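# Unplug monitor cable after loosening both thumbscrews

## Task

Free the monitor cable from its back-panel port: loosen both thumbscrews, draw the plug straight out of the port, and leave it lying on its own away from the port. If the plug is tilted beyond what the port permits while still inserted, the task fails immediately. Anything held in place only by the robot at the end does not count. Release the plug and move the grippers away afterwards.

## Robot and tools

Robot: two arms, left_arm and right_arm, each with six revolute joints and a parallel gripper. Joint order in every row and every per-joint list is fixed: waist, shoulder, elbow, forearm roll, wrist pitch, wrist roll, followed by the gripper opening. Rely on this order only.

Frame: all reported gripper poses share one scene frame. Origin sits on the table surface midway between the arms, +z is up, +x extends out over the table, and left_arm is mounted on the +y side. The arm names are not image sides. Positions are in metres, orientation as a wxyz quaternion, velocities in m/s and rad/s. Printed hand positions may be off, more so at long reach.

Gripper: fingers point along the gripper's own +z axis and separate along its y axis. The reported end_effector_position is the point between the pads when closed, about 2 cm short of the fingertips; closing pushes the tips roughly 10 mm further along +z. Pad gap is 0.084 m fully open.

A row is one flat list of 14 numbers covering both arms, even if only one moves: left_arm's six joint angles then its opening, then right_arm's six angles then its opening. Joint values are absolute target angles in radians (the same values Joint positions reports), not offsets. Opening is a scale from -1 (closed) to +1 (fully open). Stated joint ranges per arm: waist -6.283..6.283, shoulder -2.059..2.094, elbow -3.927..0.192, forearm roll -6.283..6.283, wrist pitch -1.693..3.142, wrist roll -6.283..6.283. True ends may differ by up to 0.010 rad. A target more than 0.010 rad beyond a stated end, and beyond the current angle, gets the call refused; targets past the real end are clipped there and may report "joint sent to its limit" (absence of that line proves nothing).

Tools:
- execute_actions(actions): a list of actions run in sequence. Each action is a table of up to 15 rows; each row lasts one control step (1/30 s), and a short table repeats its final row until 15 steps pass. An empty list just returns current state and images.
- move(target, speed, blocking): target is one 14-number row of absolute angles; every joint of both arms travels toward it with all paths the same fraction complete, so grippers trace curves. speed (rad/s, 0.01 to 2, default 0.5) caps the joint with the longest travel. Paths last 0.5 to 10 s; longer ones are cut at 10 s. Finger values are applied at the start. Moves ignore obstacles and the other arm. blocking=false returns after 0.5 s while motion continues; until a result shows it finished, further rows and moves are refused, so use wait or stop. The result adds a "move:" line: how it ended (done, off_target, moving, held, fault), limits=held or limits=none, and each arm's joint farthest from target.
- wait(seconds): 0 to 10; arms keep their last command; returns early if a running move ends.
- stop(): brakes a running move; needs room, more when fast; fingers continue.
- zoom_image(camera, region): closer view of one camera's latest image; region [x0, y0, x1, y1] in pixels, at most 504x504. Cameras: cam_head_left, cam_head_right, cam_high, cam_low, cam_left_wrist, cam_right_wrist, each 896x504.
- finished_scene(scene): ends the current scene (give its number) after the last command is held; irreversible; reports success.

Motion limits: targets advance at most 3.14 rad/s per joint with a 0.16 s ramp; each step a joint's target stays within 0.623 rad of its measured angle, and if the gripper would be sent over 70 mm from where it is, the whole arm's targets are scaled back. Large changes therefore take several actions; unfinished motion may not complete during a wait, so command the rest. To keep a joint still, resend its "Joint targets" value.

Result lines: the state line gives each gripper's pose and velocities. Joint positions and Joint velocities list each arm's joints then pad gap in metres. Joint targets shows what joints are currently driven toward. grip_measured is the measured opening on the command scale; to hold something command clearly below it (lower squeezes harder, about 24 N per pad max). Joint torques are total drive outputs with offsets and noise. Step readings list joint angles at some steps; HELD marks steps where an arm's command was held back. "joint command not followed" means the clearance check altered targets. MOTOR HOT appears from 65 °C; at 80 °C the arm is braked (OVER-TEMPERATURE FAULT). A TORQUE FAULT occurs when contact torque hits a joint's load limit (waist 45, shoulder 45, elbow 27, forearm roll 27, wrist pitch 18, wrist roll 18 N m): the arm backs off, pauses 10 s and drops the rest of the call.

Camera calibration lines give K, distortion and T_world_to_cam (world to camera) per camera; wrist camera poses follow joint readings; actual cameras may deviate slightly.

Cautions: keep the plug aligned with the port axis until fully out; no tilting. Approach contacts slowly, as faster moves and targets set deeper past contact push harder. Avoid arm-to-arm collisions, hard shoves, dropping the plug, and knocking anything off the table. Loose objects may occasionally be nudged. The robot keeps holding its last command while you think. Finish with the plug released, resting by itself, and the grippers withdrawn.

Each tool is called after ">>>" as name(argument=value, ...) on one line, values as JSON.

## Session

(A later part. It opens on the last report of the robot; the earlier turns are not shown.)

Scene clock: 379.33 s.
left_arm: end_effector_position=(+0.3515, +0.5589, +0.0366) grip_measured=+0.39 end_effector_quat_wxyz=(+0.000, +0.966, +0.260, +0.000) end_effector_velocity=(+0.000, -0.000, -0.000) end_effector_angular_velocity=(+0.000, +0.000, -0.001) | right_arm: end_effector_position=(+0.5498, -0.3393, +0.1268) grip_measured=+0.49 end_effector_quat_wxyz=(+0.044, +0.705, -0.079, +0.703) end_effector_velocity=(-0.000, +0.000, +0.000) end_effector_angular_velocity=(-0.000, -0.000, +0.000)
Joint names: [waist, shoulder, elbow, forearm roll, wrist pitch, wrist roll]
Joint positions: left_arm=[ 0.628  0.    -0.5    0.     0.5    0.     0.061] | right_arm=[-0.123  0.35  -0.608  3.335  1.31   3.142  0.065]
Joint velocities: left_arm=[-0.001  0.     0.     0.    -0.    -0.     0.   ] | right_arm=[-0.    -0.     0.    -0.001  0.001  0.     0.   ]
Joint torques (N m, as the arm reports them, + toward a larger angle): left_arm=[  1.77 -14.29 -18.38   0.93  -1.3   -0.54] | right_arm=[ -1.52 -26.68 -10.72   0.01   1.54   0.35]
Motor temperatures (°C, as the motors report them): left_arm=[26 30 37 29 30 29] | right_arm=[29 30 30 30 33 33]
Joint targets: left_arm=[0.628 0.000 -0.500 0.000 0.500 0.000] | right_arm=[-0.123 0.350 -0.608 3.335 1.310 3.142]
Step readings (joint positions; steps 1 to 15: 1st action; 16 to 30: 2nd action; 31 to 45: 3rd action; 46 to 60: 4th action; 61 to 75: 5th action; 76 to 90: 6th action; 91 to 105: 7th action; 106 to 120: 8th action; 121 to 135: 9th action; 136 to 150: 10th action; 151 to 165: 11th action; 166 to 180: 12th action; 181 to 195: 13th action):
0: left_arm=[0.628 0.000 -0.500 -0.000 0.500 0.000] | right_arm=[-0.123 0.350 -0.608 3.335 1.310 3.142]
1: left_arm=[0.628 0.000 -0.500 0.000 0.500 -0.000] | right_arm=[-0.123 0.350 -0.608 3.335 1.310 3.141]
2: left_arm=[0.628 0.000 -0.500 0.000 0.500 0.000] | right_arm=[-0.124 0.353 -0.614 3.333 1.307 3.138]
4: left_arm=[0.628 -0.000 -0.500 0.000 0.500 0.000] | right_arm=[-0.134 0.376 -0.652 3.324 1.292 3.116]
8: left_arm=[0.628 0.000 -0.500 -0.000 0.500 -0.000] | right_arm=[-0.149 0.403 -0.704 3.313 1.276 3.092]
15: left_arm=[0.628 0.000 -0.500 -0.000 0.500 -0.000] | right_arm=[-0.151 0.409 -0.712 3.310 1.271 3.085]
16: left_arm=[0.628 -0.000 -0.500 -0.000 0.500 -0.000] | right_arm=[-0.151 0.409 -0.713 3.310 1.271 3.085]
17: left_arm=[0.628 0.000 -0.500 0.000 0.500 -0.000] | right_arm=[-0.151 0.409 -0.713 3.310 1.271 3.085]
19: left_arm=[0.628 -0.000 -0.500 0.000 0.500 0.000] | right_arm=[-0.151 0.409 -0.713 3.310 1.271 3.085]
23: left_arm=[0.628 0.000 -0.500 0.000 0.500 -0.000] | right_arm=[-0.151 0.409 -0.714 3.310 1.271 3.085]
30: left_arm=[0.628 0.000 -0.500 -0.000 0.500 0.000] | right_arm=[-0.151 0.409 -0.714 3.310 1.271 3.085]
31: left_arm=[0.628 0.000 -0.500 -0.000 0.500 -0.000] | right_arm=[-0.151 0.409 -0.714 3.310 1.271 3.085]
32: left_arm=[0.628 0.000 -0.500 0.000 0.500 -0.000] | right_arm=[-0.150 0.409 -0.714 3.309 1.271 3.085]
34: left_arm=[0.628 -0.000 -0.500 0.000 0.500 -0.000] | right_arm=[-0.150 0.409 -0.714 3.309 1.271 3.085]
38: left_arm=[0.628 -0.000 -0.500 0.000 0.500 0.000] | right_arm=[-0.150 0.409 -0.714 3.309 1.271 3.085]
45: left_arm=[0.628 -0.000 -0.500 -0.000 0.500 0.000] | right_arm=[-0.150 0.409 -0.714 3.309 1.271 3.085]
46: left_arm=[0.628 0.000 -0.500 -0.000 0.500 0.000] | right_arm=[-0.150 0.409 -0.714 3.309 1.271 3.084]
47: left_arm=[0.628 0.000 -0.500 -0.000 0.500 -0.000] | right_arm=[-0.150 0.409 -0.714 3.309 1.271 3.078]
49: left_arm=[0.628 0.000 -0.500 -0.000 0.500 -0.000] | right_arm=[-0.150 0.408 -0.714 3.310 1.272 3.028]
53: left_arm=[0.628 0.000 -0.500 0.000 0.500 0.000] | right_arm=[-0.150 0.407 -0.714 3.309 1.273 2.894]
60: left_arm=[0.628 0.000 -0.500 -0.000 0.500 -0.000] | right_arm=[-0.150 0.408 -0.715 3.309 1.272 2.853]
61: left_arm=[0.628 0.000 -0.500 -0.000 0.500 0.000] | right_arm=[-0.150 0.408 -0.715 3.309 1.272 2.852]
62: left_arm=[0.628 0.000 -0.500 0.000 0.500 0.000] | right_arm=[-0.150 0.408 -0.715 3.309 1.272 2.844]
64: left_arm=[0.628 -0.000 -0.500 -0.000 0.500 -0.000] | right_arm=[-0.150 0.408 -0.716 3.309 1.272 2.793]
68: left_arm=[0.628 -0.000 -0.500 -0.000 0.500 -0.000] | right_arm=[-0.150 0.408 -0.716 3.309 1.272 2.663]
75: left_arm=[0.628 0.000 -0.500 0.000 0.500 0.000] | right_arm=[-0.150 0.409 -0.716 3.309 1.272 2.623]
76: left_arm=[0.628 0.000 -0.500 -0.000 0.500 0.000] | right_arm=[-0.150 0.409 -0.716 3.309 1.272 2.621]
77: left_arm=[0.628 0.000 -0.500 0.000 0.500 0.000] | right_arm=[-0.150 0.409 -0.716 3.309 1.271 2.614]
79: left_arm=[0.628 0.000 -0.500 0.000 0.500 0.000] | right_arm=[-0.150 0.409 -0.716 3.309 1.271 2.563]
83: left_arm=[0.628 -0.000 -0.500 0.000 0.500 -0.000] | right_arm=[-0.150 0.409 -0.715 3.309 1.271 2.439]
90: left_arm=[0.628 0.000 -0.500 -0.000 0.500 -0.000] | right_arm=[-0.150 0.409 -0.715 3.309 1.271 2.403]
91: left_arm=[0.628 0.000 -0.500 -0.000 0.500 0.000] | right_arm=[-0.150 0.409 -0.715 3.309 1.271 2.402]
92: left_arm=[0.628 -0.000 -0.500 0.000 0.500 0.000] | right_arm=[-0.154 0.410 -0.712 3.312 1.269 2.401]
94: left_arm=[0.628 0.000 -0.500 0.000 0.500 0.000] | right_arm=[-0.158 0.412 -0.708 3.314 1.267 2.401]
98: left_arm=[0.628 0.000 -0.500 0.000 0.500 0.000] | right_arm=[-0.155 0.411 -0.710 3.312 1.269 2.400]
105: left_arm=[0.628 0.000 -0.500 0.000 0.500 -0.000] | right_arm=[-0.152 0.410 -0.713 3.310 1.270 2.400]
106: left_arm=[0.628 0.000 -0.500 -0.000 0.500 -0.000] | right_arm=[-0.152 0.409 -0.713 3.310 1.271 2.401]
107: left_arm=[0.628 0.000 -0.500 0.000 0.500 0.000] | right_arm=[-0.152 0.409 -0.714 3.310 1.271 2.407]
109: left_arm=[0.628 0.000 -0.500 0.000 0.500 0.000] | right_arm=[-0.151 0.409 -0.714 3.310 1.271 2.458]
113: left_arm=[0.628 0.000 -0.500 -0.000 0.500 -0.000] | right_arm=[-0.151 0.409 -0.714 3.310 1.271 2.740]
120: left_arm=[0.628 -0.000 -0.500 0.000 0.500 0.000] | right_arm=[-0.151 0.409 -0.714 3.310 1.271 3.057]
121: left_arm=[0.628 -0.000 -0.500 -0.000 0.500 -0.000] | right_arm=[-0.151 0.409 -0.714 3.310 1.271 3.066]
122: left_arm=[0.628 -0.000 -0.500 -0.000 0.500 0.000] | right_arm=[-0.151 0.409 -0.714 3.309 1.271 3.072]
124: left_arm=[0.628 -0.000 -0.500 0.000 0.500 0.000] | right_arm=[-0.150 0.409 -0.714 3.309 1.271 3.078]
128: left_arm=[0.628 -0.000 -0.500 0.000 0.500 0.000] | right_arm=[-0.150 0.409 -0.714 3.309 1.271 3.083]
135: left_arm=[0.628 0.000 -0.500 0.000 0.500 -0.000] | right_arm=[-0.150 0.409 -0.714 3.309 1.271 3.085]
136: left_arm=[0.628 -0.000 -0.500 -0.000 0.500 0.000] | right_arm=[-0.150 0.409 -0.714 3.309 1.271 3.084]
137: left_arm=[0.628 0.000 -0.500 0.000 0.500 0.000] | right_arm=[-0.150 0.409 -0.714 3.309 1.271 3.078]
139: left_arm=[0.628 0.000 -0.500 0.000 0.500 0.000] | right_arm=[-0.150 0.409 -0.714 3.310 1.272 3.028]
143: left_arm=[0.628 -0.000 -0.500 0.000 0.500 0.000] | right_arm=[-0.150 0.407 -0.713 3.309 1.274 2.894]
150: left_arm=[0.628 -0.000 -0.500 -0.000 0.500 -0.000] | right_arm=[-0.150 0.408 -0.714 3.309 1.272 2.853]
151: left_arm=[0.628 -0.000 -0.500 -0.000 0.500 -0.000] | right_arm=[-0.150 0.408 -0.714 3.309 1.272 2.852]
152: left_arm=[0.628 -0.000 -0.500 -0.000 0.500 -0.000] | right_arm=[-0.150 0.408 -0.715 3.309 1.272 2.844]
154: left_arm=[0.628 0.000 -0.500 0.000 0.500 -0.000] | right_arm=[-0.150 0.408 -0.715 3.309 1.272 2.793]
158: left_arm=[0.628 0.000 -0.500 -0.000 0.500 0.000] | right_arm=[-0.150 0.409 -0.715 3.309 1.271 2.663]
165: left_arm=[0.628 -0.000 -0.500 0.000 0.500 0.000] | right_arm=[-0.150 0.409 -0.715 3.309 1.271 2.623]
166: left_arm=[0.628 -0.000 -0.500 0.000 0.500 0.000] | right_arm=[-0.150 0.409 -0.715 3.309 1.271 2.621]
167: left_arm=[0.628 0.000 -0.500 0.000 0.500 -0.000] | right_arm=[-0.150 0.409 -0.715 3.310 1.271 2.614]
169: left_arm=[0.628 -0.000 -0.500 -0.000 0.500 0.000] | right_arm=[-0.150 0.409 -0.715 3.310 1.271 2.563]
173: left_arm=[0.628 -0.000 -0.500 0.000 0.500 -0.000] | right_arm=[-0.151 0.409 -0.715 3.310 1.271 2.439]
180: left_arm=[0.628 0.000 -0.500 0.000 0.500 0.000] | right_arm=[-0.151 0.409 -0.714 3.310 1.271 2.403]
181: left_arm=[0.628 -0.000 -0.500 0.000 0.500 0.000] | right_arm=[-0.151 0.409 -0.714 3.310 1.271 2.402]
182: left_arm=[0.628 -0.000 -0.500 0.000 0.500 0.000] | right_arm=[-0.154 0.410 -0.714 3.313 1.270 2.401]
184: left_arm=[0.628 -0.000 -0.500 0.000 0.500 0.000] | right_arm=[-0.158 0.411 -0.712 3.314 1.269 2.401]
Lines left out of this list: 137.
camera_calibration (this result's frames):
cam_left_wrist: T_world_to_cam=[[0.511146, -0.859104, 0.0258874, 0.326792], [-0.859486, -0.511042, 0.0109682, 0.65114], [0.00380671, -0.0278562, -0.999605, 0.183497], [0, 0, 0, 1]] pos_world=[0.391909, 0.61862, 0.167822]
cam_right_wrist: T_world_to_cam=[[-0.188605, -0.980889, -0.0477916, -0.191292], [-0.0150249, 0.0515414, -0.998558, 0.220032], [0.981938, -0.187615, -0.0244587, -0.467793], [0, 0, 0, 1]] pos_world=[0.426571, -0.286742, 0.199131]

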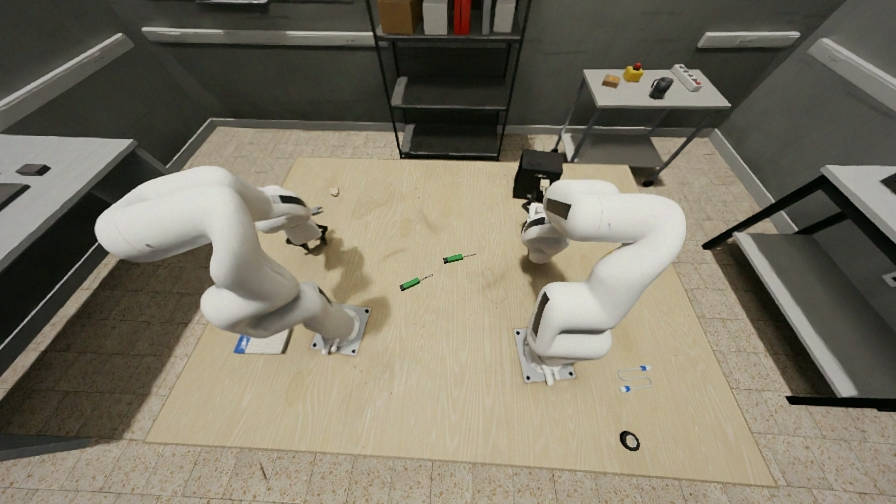

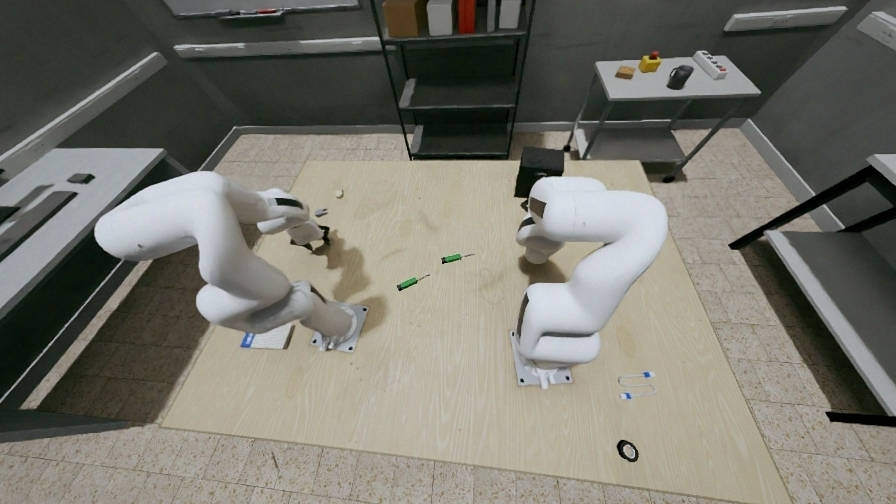

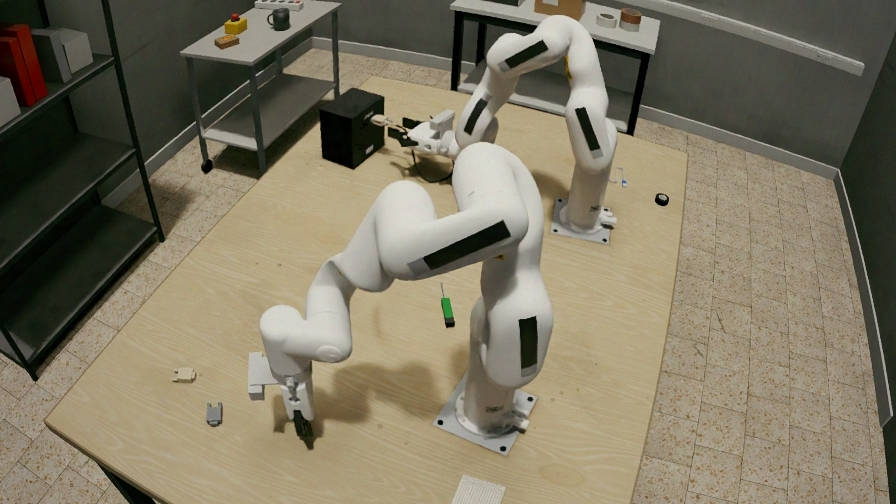

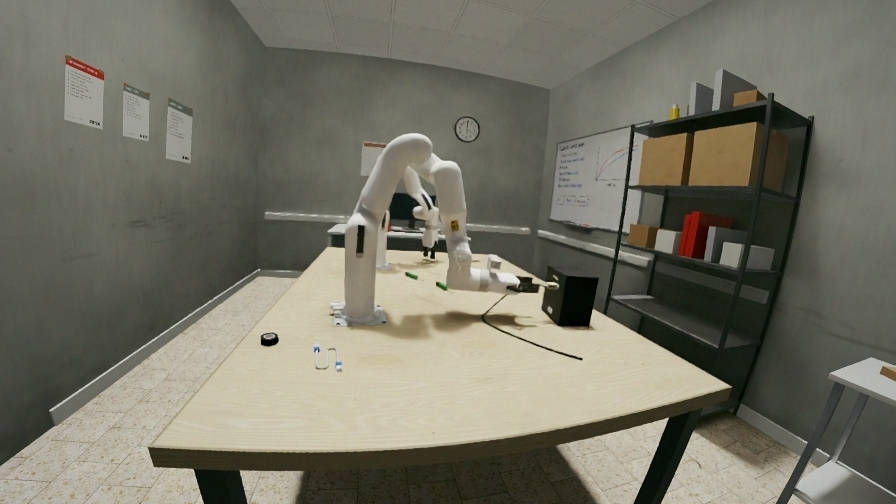

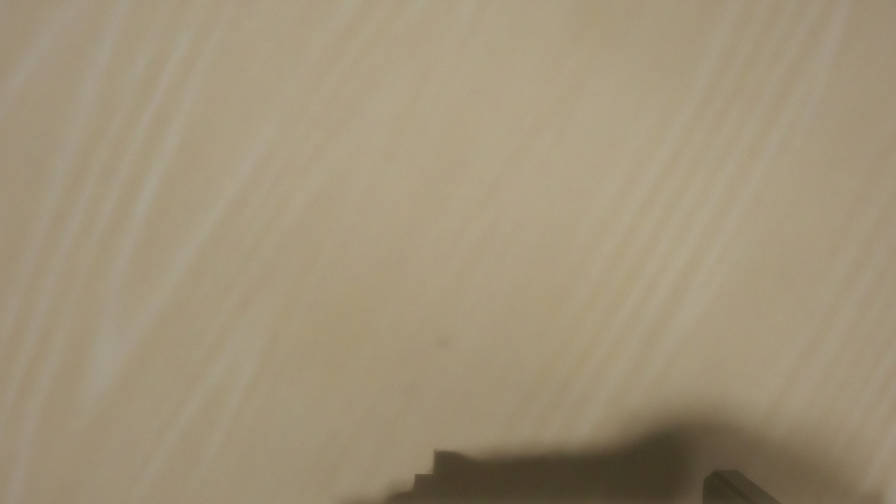

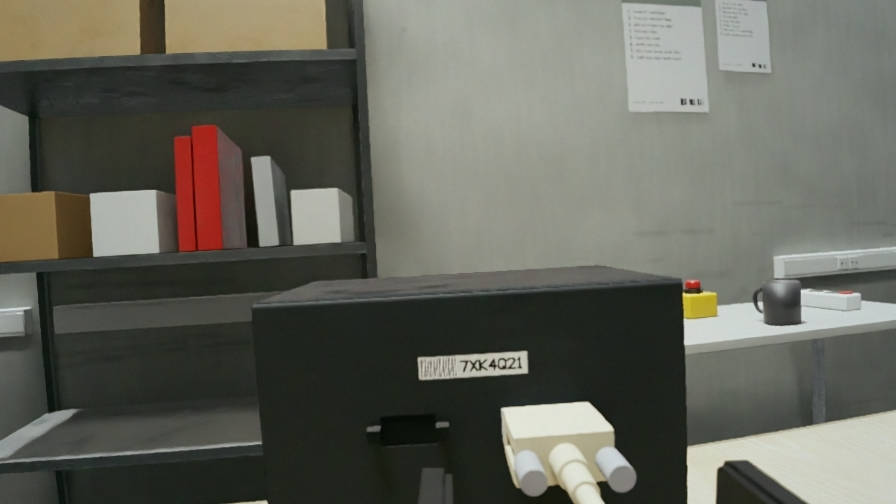

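>>> move(target=[0.628,0,-0.5,0,0.5,0,0.4,-0.075,0.35,-0.608,3.385,1.31,1.5,-0.3], speed=1)

>>> move(target=[0.628,0,-0.5,0,0.5,0,0.4,-0.0895,0.415,-0.727,3.372,1.266,1.5,-0.3], speed=0.2)

Scene clock: 398.27 s.
left_arm: end_effector_position=(+0.3515, +0.5589, +0.0366) grip_measured=+0.39 end_effector_quat_wxyz=(+0.000, +0.966, +0.260, +0.000) end_effector_velocity=(+0.001, +0.000, +0.001) end_effector_angular_velocity=(+0.001, -0.002, -0.001) | right_arm: end_effector_position=(+0.5492, -0.3236, +0.1261) grip_measured=-0.32 end_effector_quat_wxyz=(+0.541, +0.542, +0.460, +0.450) end_effector_velocity=(+0.000, +0.001, +0.000) end_effector_angular_velocity=(-0.003, -0.000, +0.001)
Joint names: [waist, shoulder, elbow, forearm roll, wrist pitch, wrist roll]
Joint positions: left_arm=[ 0.628  0.    -0.5    0.     0.5   -0.     0.061] | right_arm=[-0.075  0.35  -0.608  3.385  1.31   1.5    0.03 ]
Joint velocities: left_arm=[-0.001 -0.002  0.     0.    -0.    -0.    -0.   ] | right_arm=[ 0.001 -0.    -0.    -0.     0.001 -0.003  0.   ]
Joint torques (N m, as the arm reports them, + toward a larger angle): left_arm=[  0.3  -14.48 -18.43   0.48  -1.5   -0.75] | right_arm=[ -2.17 -26.49 -11.35  -0.14   1.71   0.51]
Motor temperatures (°C, as the motors report them): left_arm=[26 30 38 29 30 29] | right_arm=[29 30 30 30 33 33]
Joint targets: left_arm=[0.628 0.000 -0.500 0.000 0.500 0.000] | right_arm=[-0.075 0.350 -0.608 3.385 1.310 1.500]
move: done; limits=none; left_arm: farthest joint: the waist, 0.000 radians from its target (0.000 radians at the start); right_arm: farthest joint: the waist, 0.000 radians from its target (0.048 radians at the start)
camera_calibration (this result's frames):
cam_left_wrist: T_world_to_cam=[[0.511146, -0.859104, 0.0258874, 0.326792], [-0.859485, -0.511042, 0.0109682, 0.65114], [0.00380674, -0.0278562, -0.999605, 0.183497], [0, 0, 0, 1]] pos_world=[0.391909, 0.61862, 0.167823]
cam_right_wrist: T_world_to_cam=[[-0.00446078, 0.0110986, 0.999928, -0.0882617], [-0.188525, -0.982017, 0.0100587, -0.147776], [0.982058, -0.188467, 0.00647292, -0.468479], [0, 0, 0, 1]] pos_world=[0.431821, -0.232431, 0.0927742]

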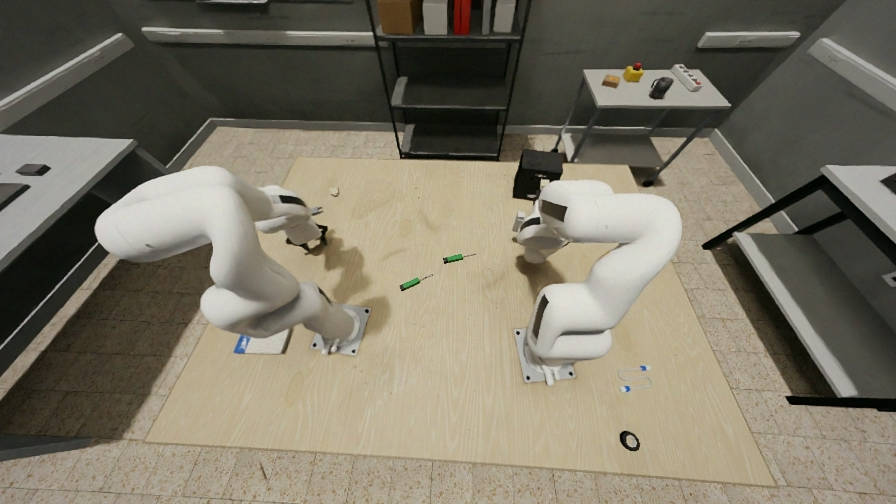

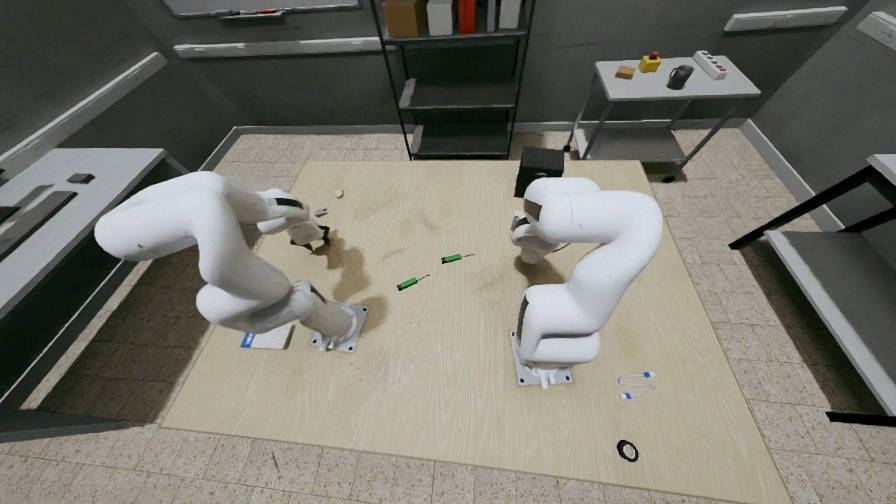

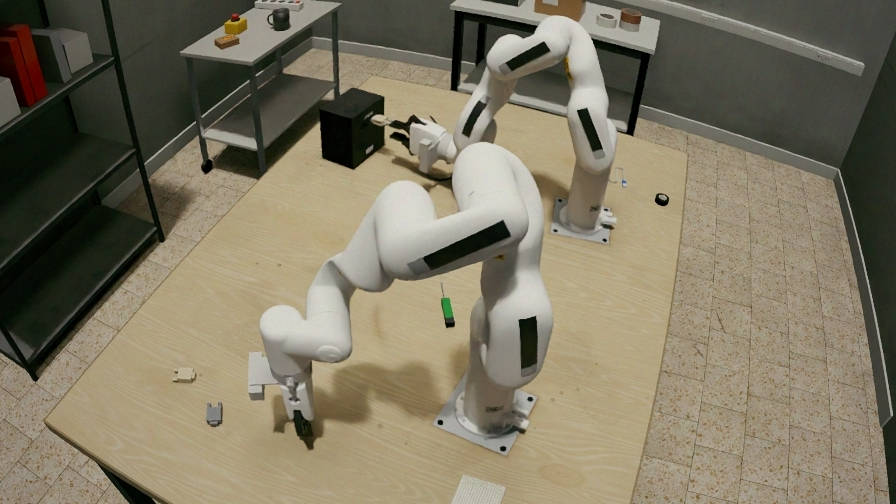

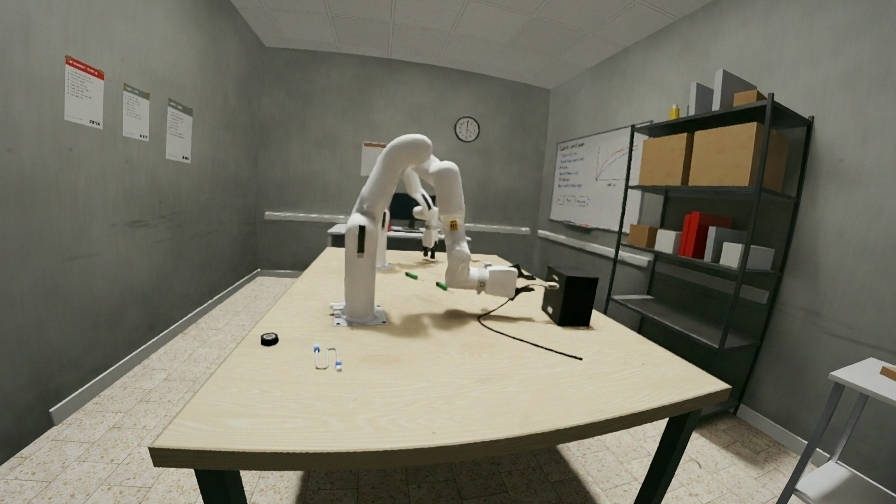

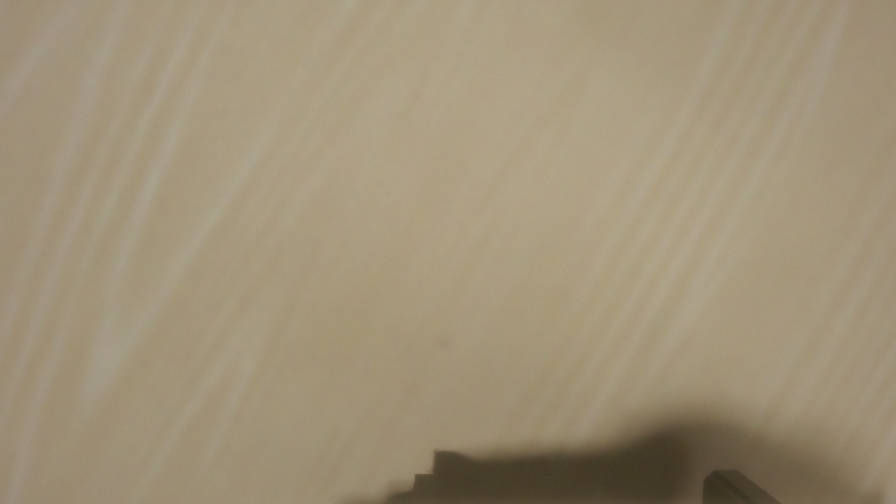

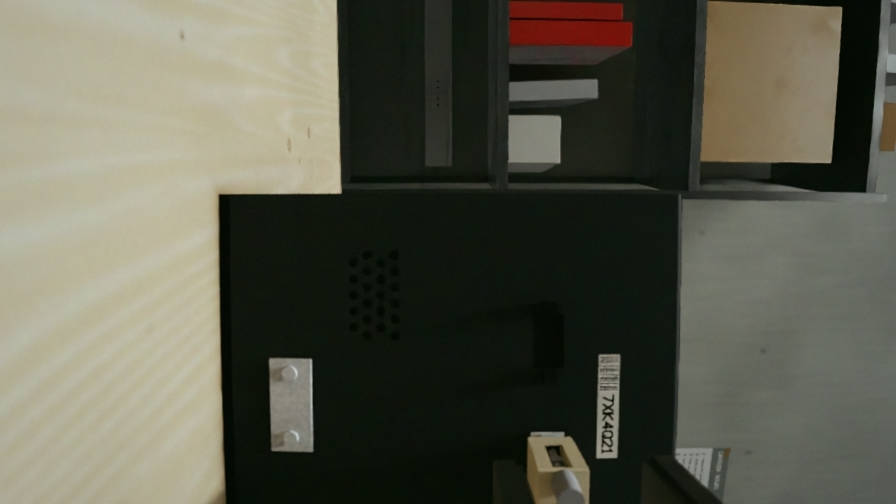

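Scene clock: 399.33 s.
left_arm: end_effector_position=(+0.3515, +0.5589, +0.0366) grip_measured=+0.39 end_effector_quat_wxyz=(+0.000, +0.966, +0.260, +0.000) end_effector_velocity=(-0.000, +0.000, -0.000) end_effector_angular_velocity=(-0.000, +0.000, +0.001) | right_arm: end_effector_position=(+0.5825, -0.3257, +0.1276) grip_measured=-0.32 end_effector_quat_wxyz=(+0.541, +0.541, +0.455, +0.455) end_effector_velocity=(+0.001, -0.000, +0.001) end_effector_angular_velocity=(-0.001, -0.001, -0.000)
Joint names: [waist, shoulder, elbow, forearm roll, wrist pitch, wrist roll]
Joint positions: left_arm=[ 0.628 -0.    -0.5    0.     0.5    0.     0.061] | right_arm=[-0.089  0.415 -0.727  3.372  1.266  1.5    0.03 ]
Joint velocities: left_arm=[ 0.001  0.001 -0.001 -0.    -0.     0.    -0.   ] | right_arm=[-0.     0.001 -0.003 -0.    -0.001 -0.001 -0.   ]
Joint torques (N m, as the arm reports them, + toward a larger angle): left_arm=[  0.5  -14.63 -18.2    0.26  -1.32  -0.7 ] | right_arm=[ -2.19 -29.74 -12.52  -0.15   1.79   0.32]
Motor temperatures (°C, as the motors report them): left_arm=[26 30 38 29 30 29] | right_arm=[29 30 30 30 33 33]
Joint targets: left_arm=[0.628 0.000 -0.500 0.000 0.500 0.000] | right_arm=[-0.089 0.415 -0.727 3.372 1.266 1.500]
move: done; limits=none; left_arm: farthest joint: the waist, 0.000 radians from its target (0.000 radians at the start); right_arm: farthest joint: the waist, 0.000 radians from its target (0.014 radians at the start)
camera_calibration (this result's frames):
cam_left_wrist: T_world_to_cam=[[0.511146, -0.859104, 0.0258874, 0.326792], [-0.859485, -0.511042, 0.0109681, 0.65114], [0.0038068, -0.0278561, -0.999605, 0.183497], [0, 0, 0, 1]] pos_world=[0.391909, 0.61862, 0.167823]
cam_right_wrist: T_world_to_cam=[[-0.0150658, 0.00445932, 0.999877, -0.08551], [-0.187676, -0.98223, 0.00155278, -0.143118], [0.982115, -0.187629, 0.015635, -0.502615], [0, 0, 0, 1]] pos_world=[0.465478, -0.234499, 0.09358]

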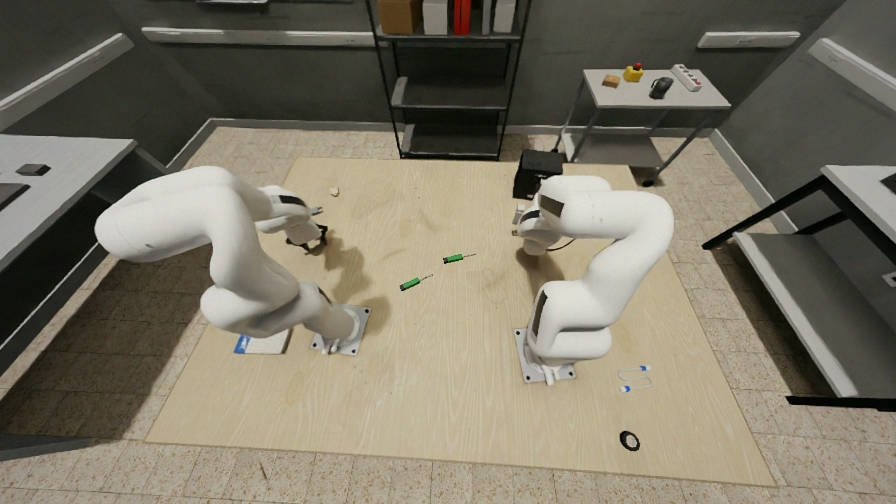

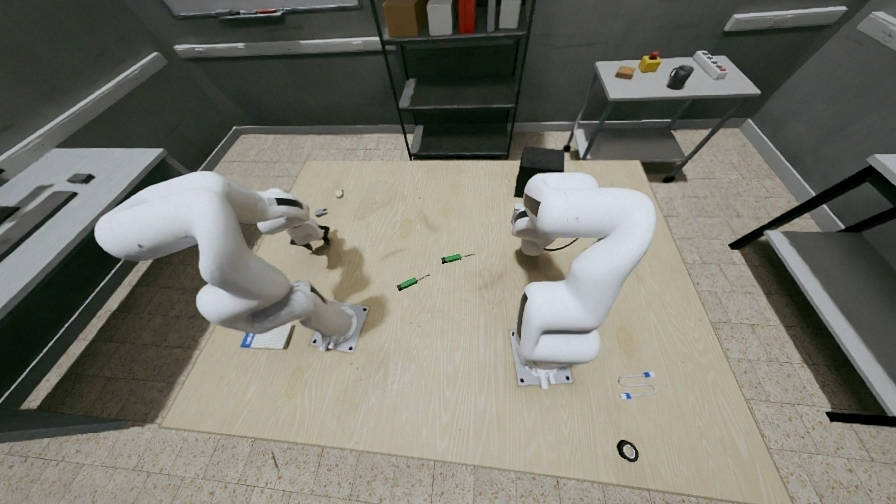

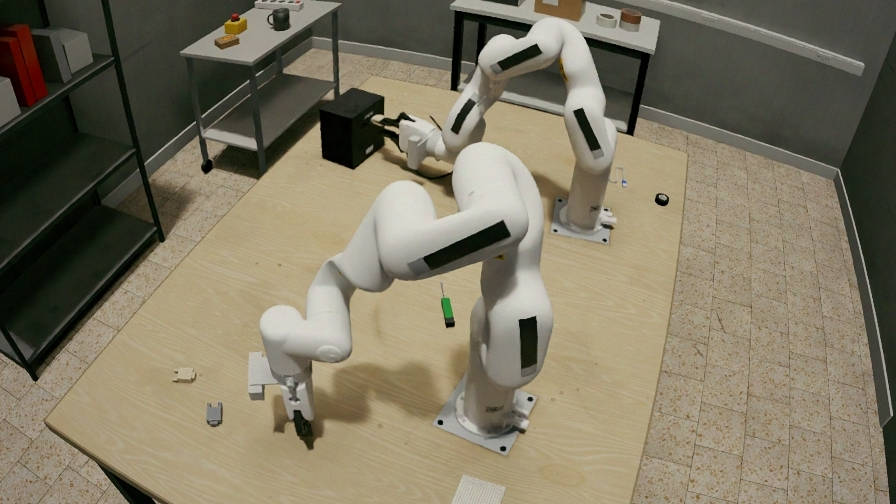

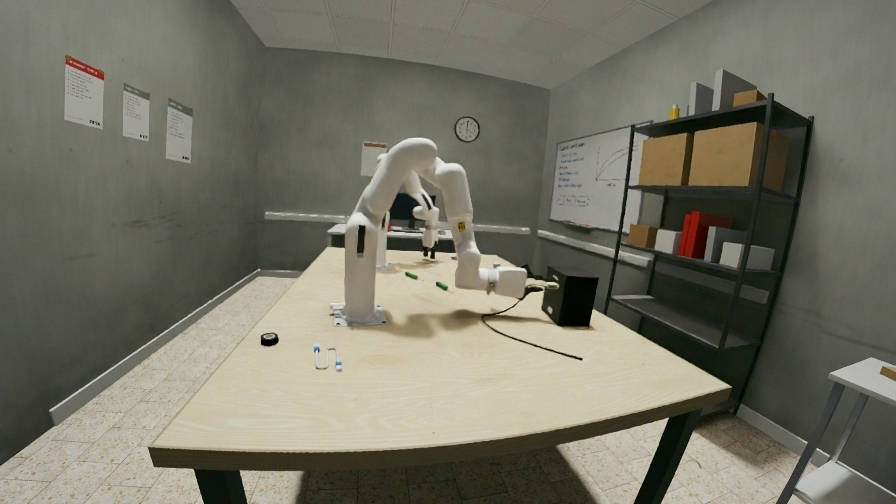

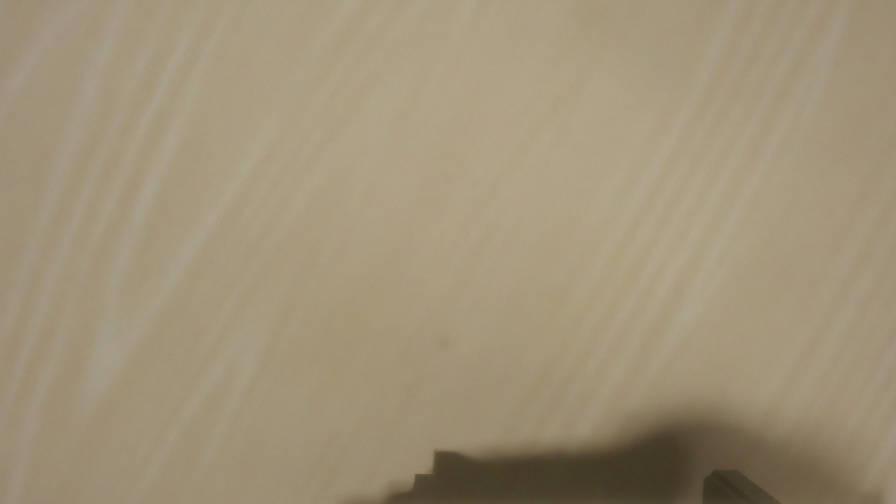

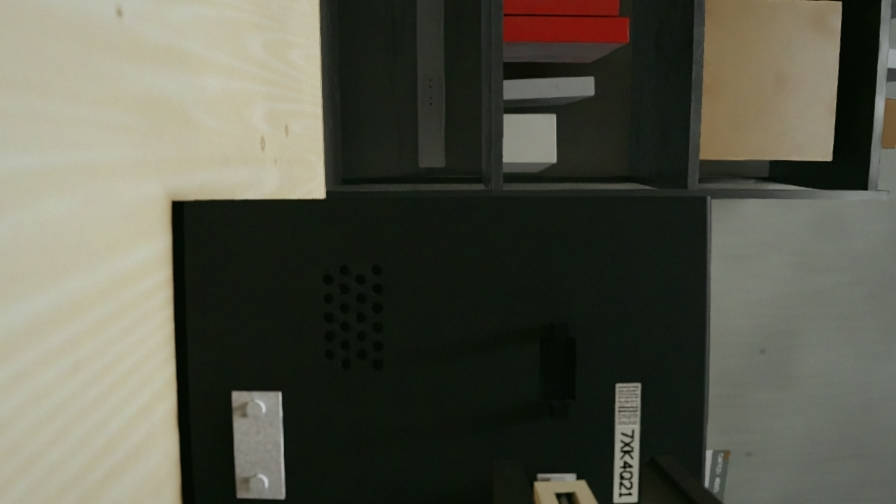

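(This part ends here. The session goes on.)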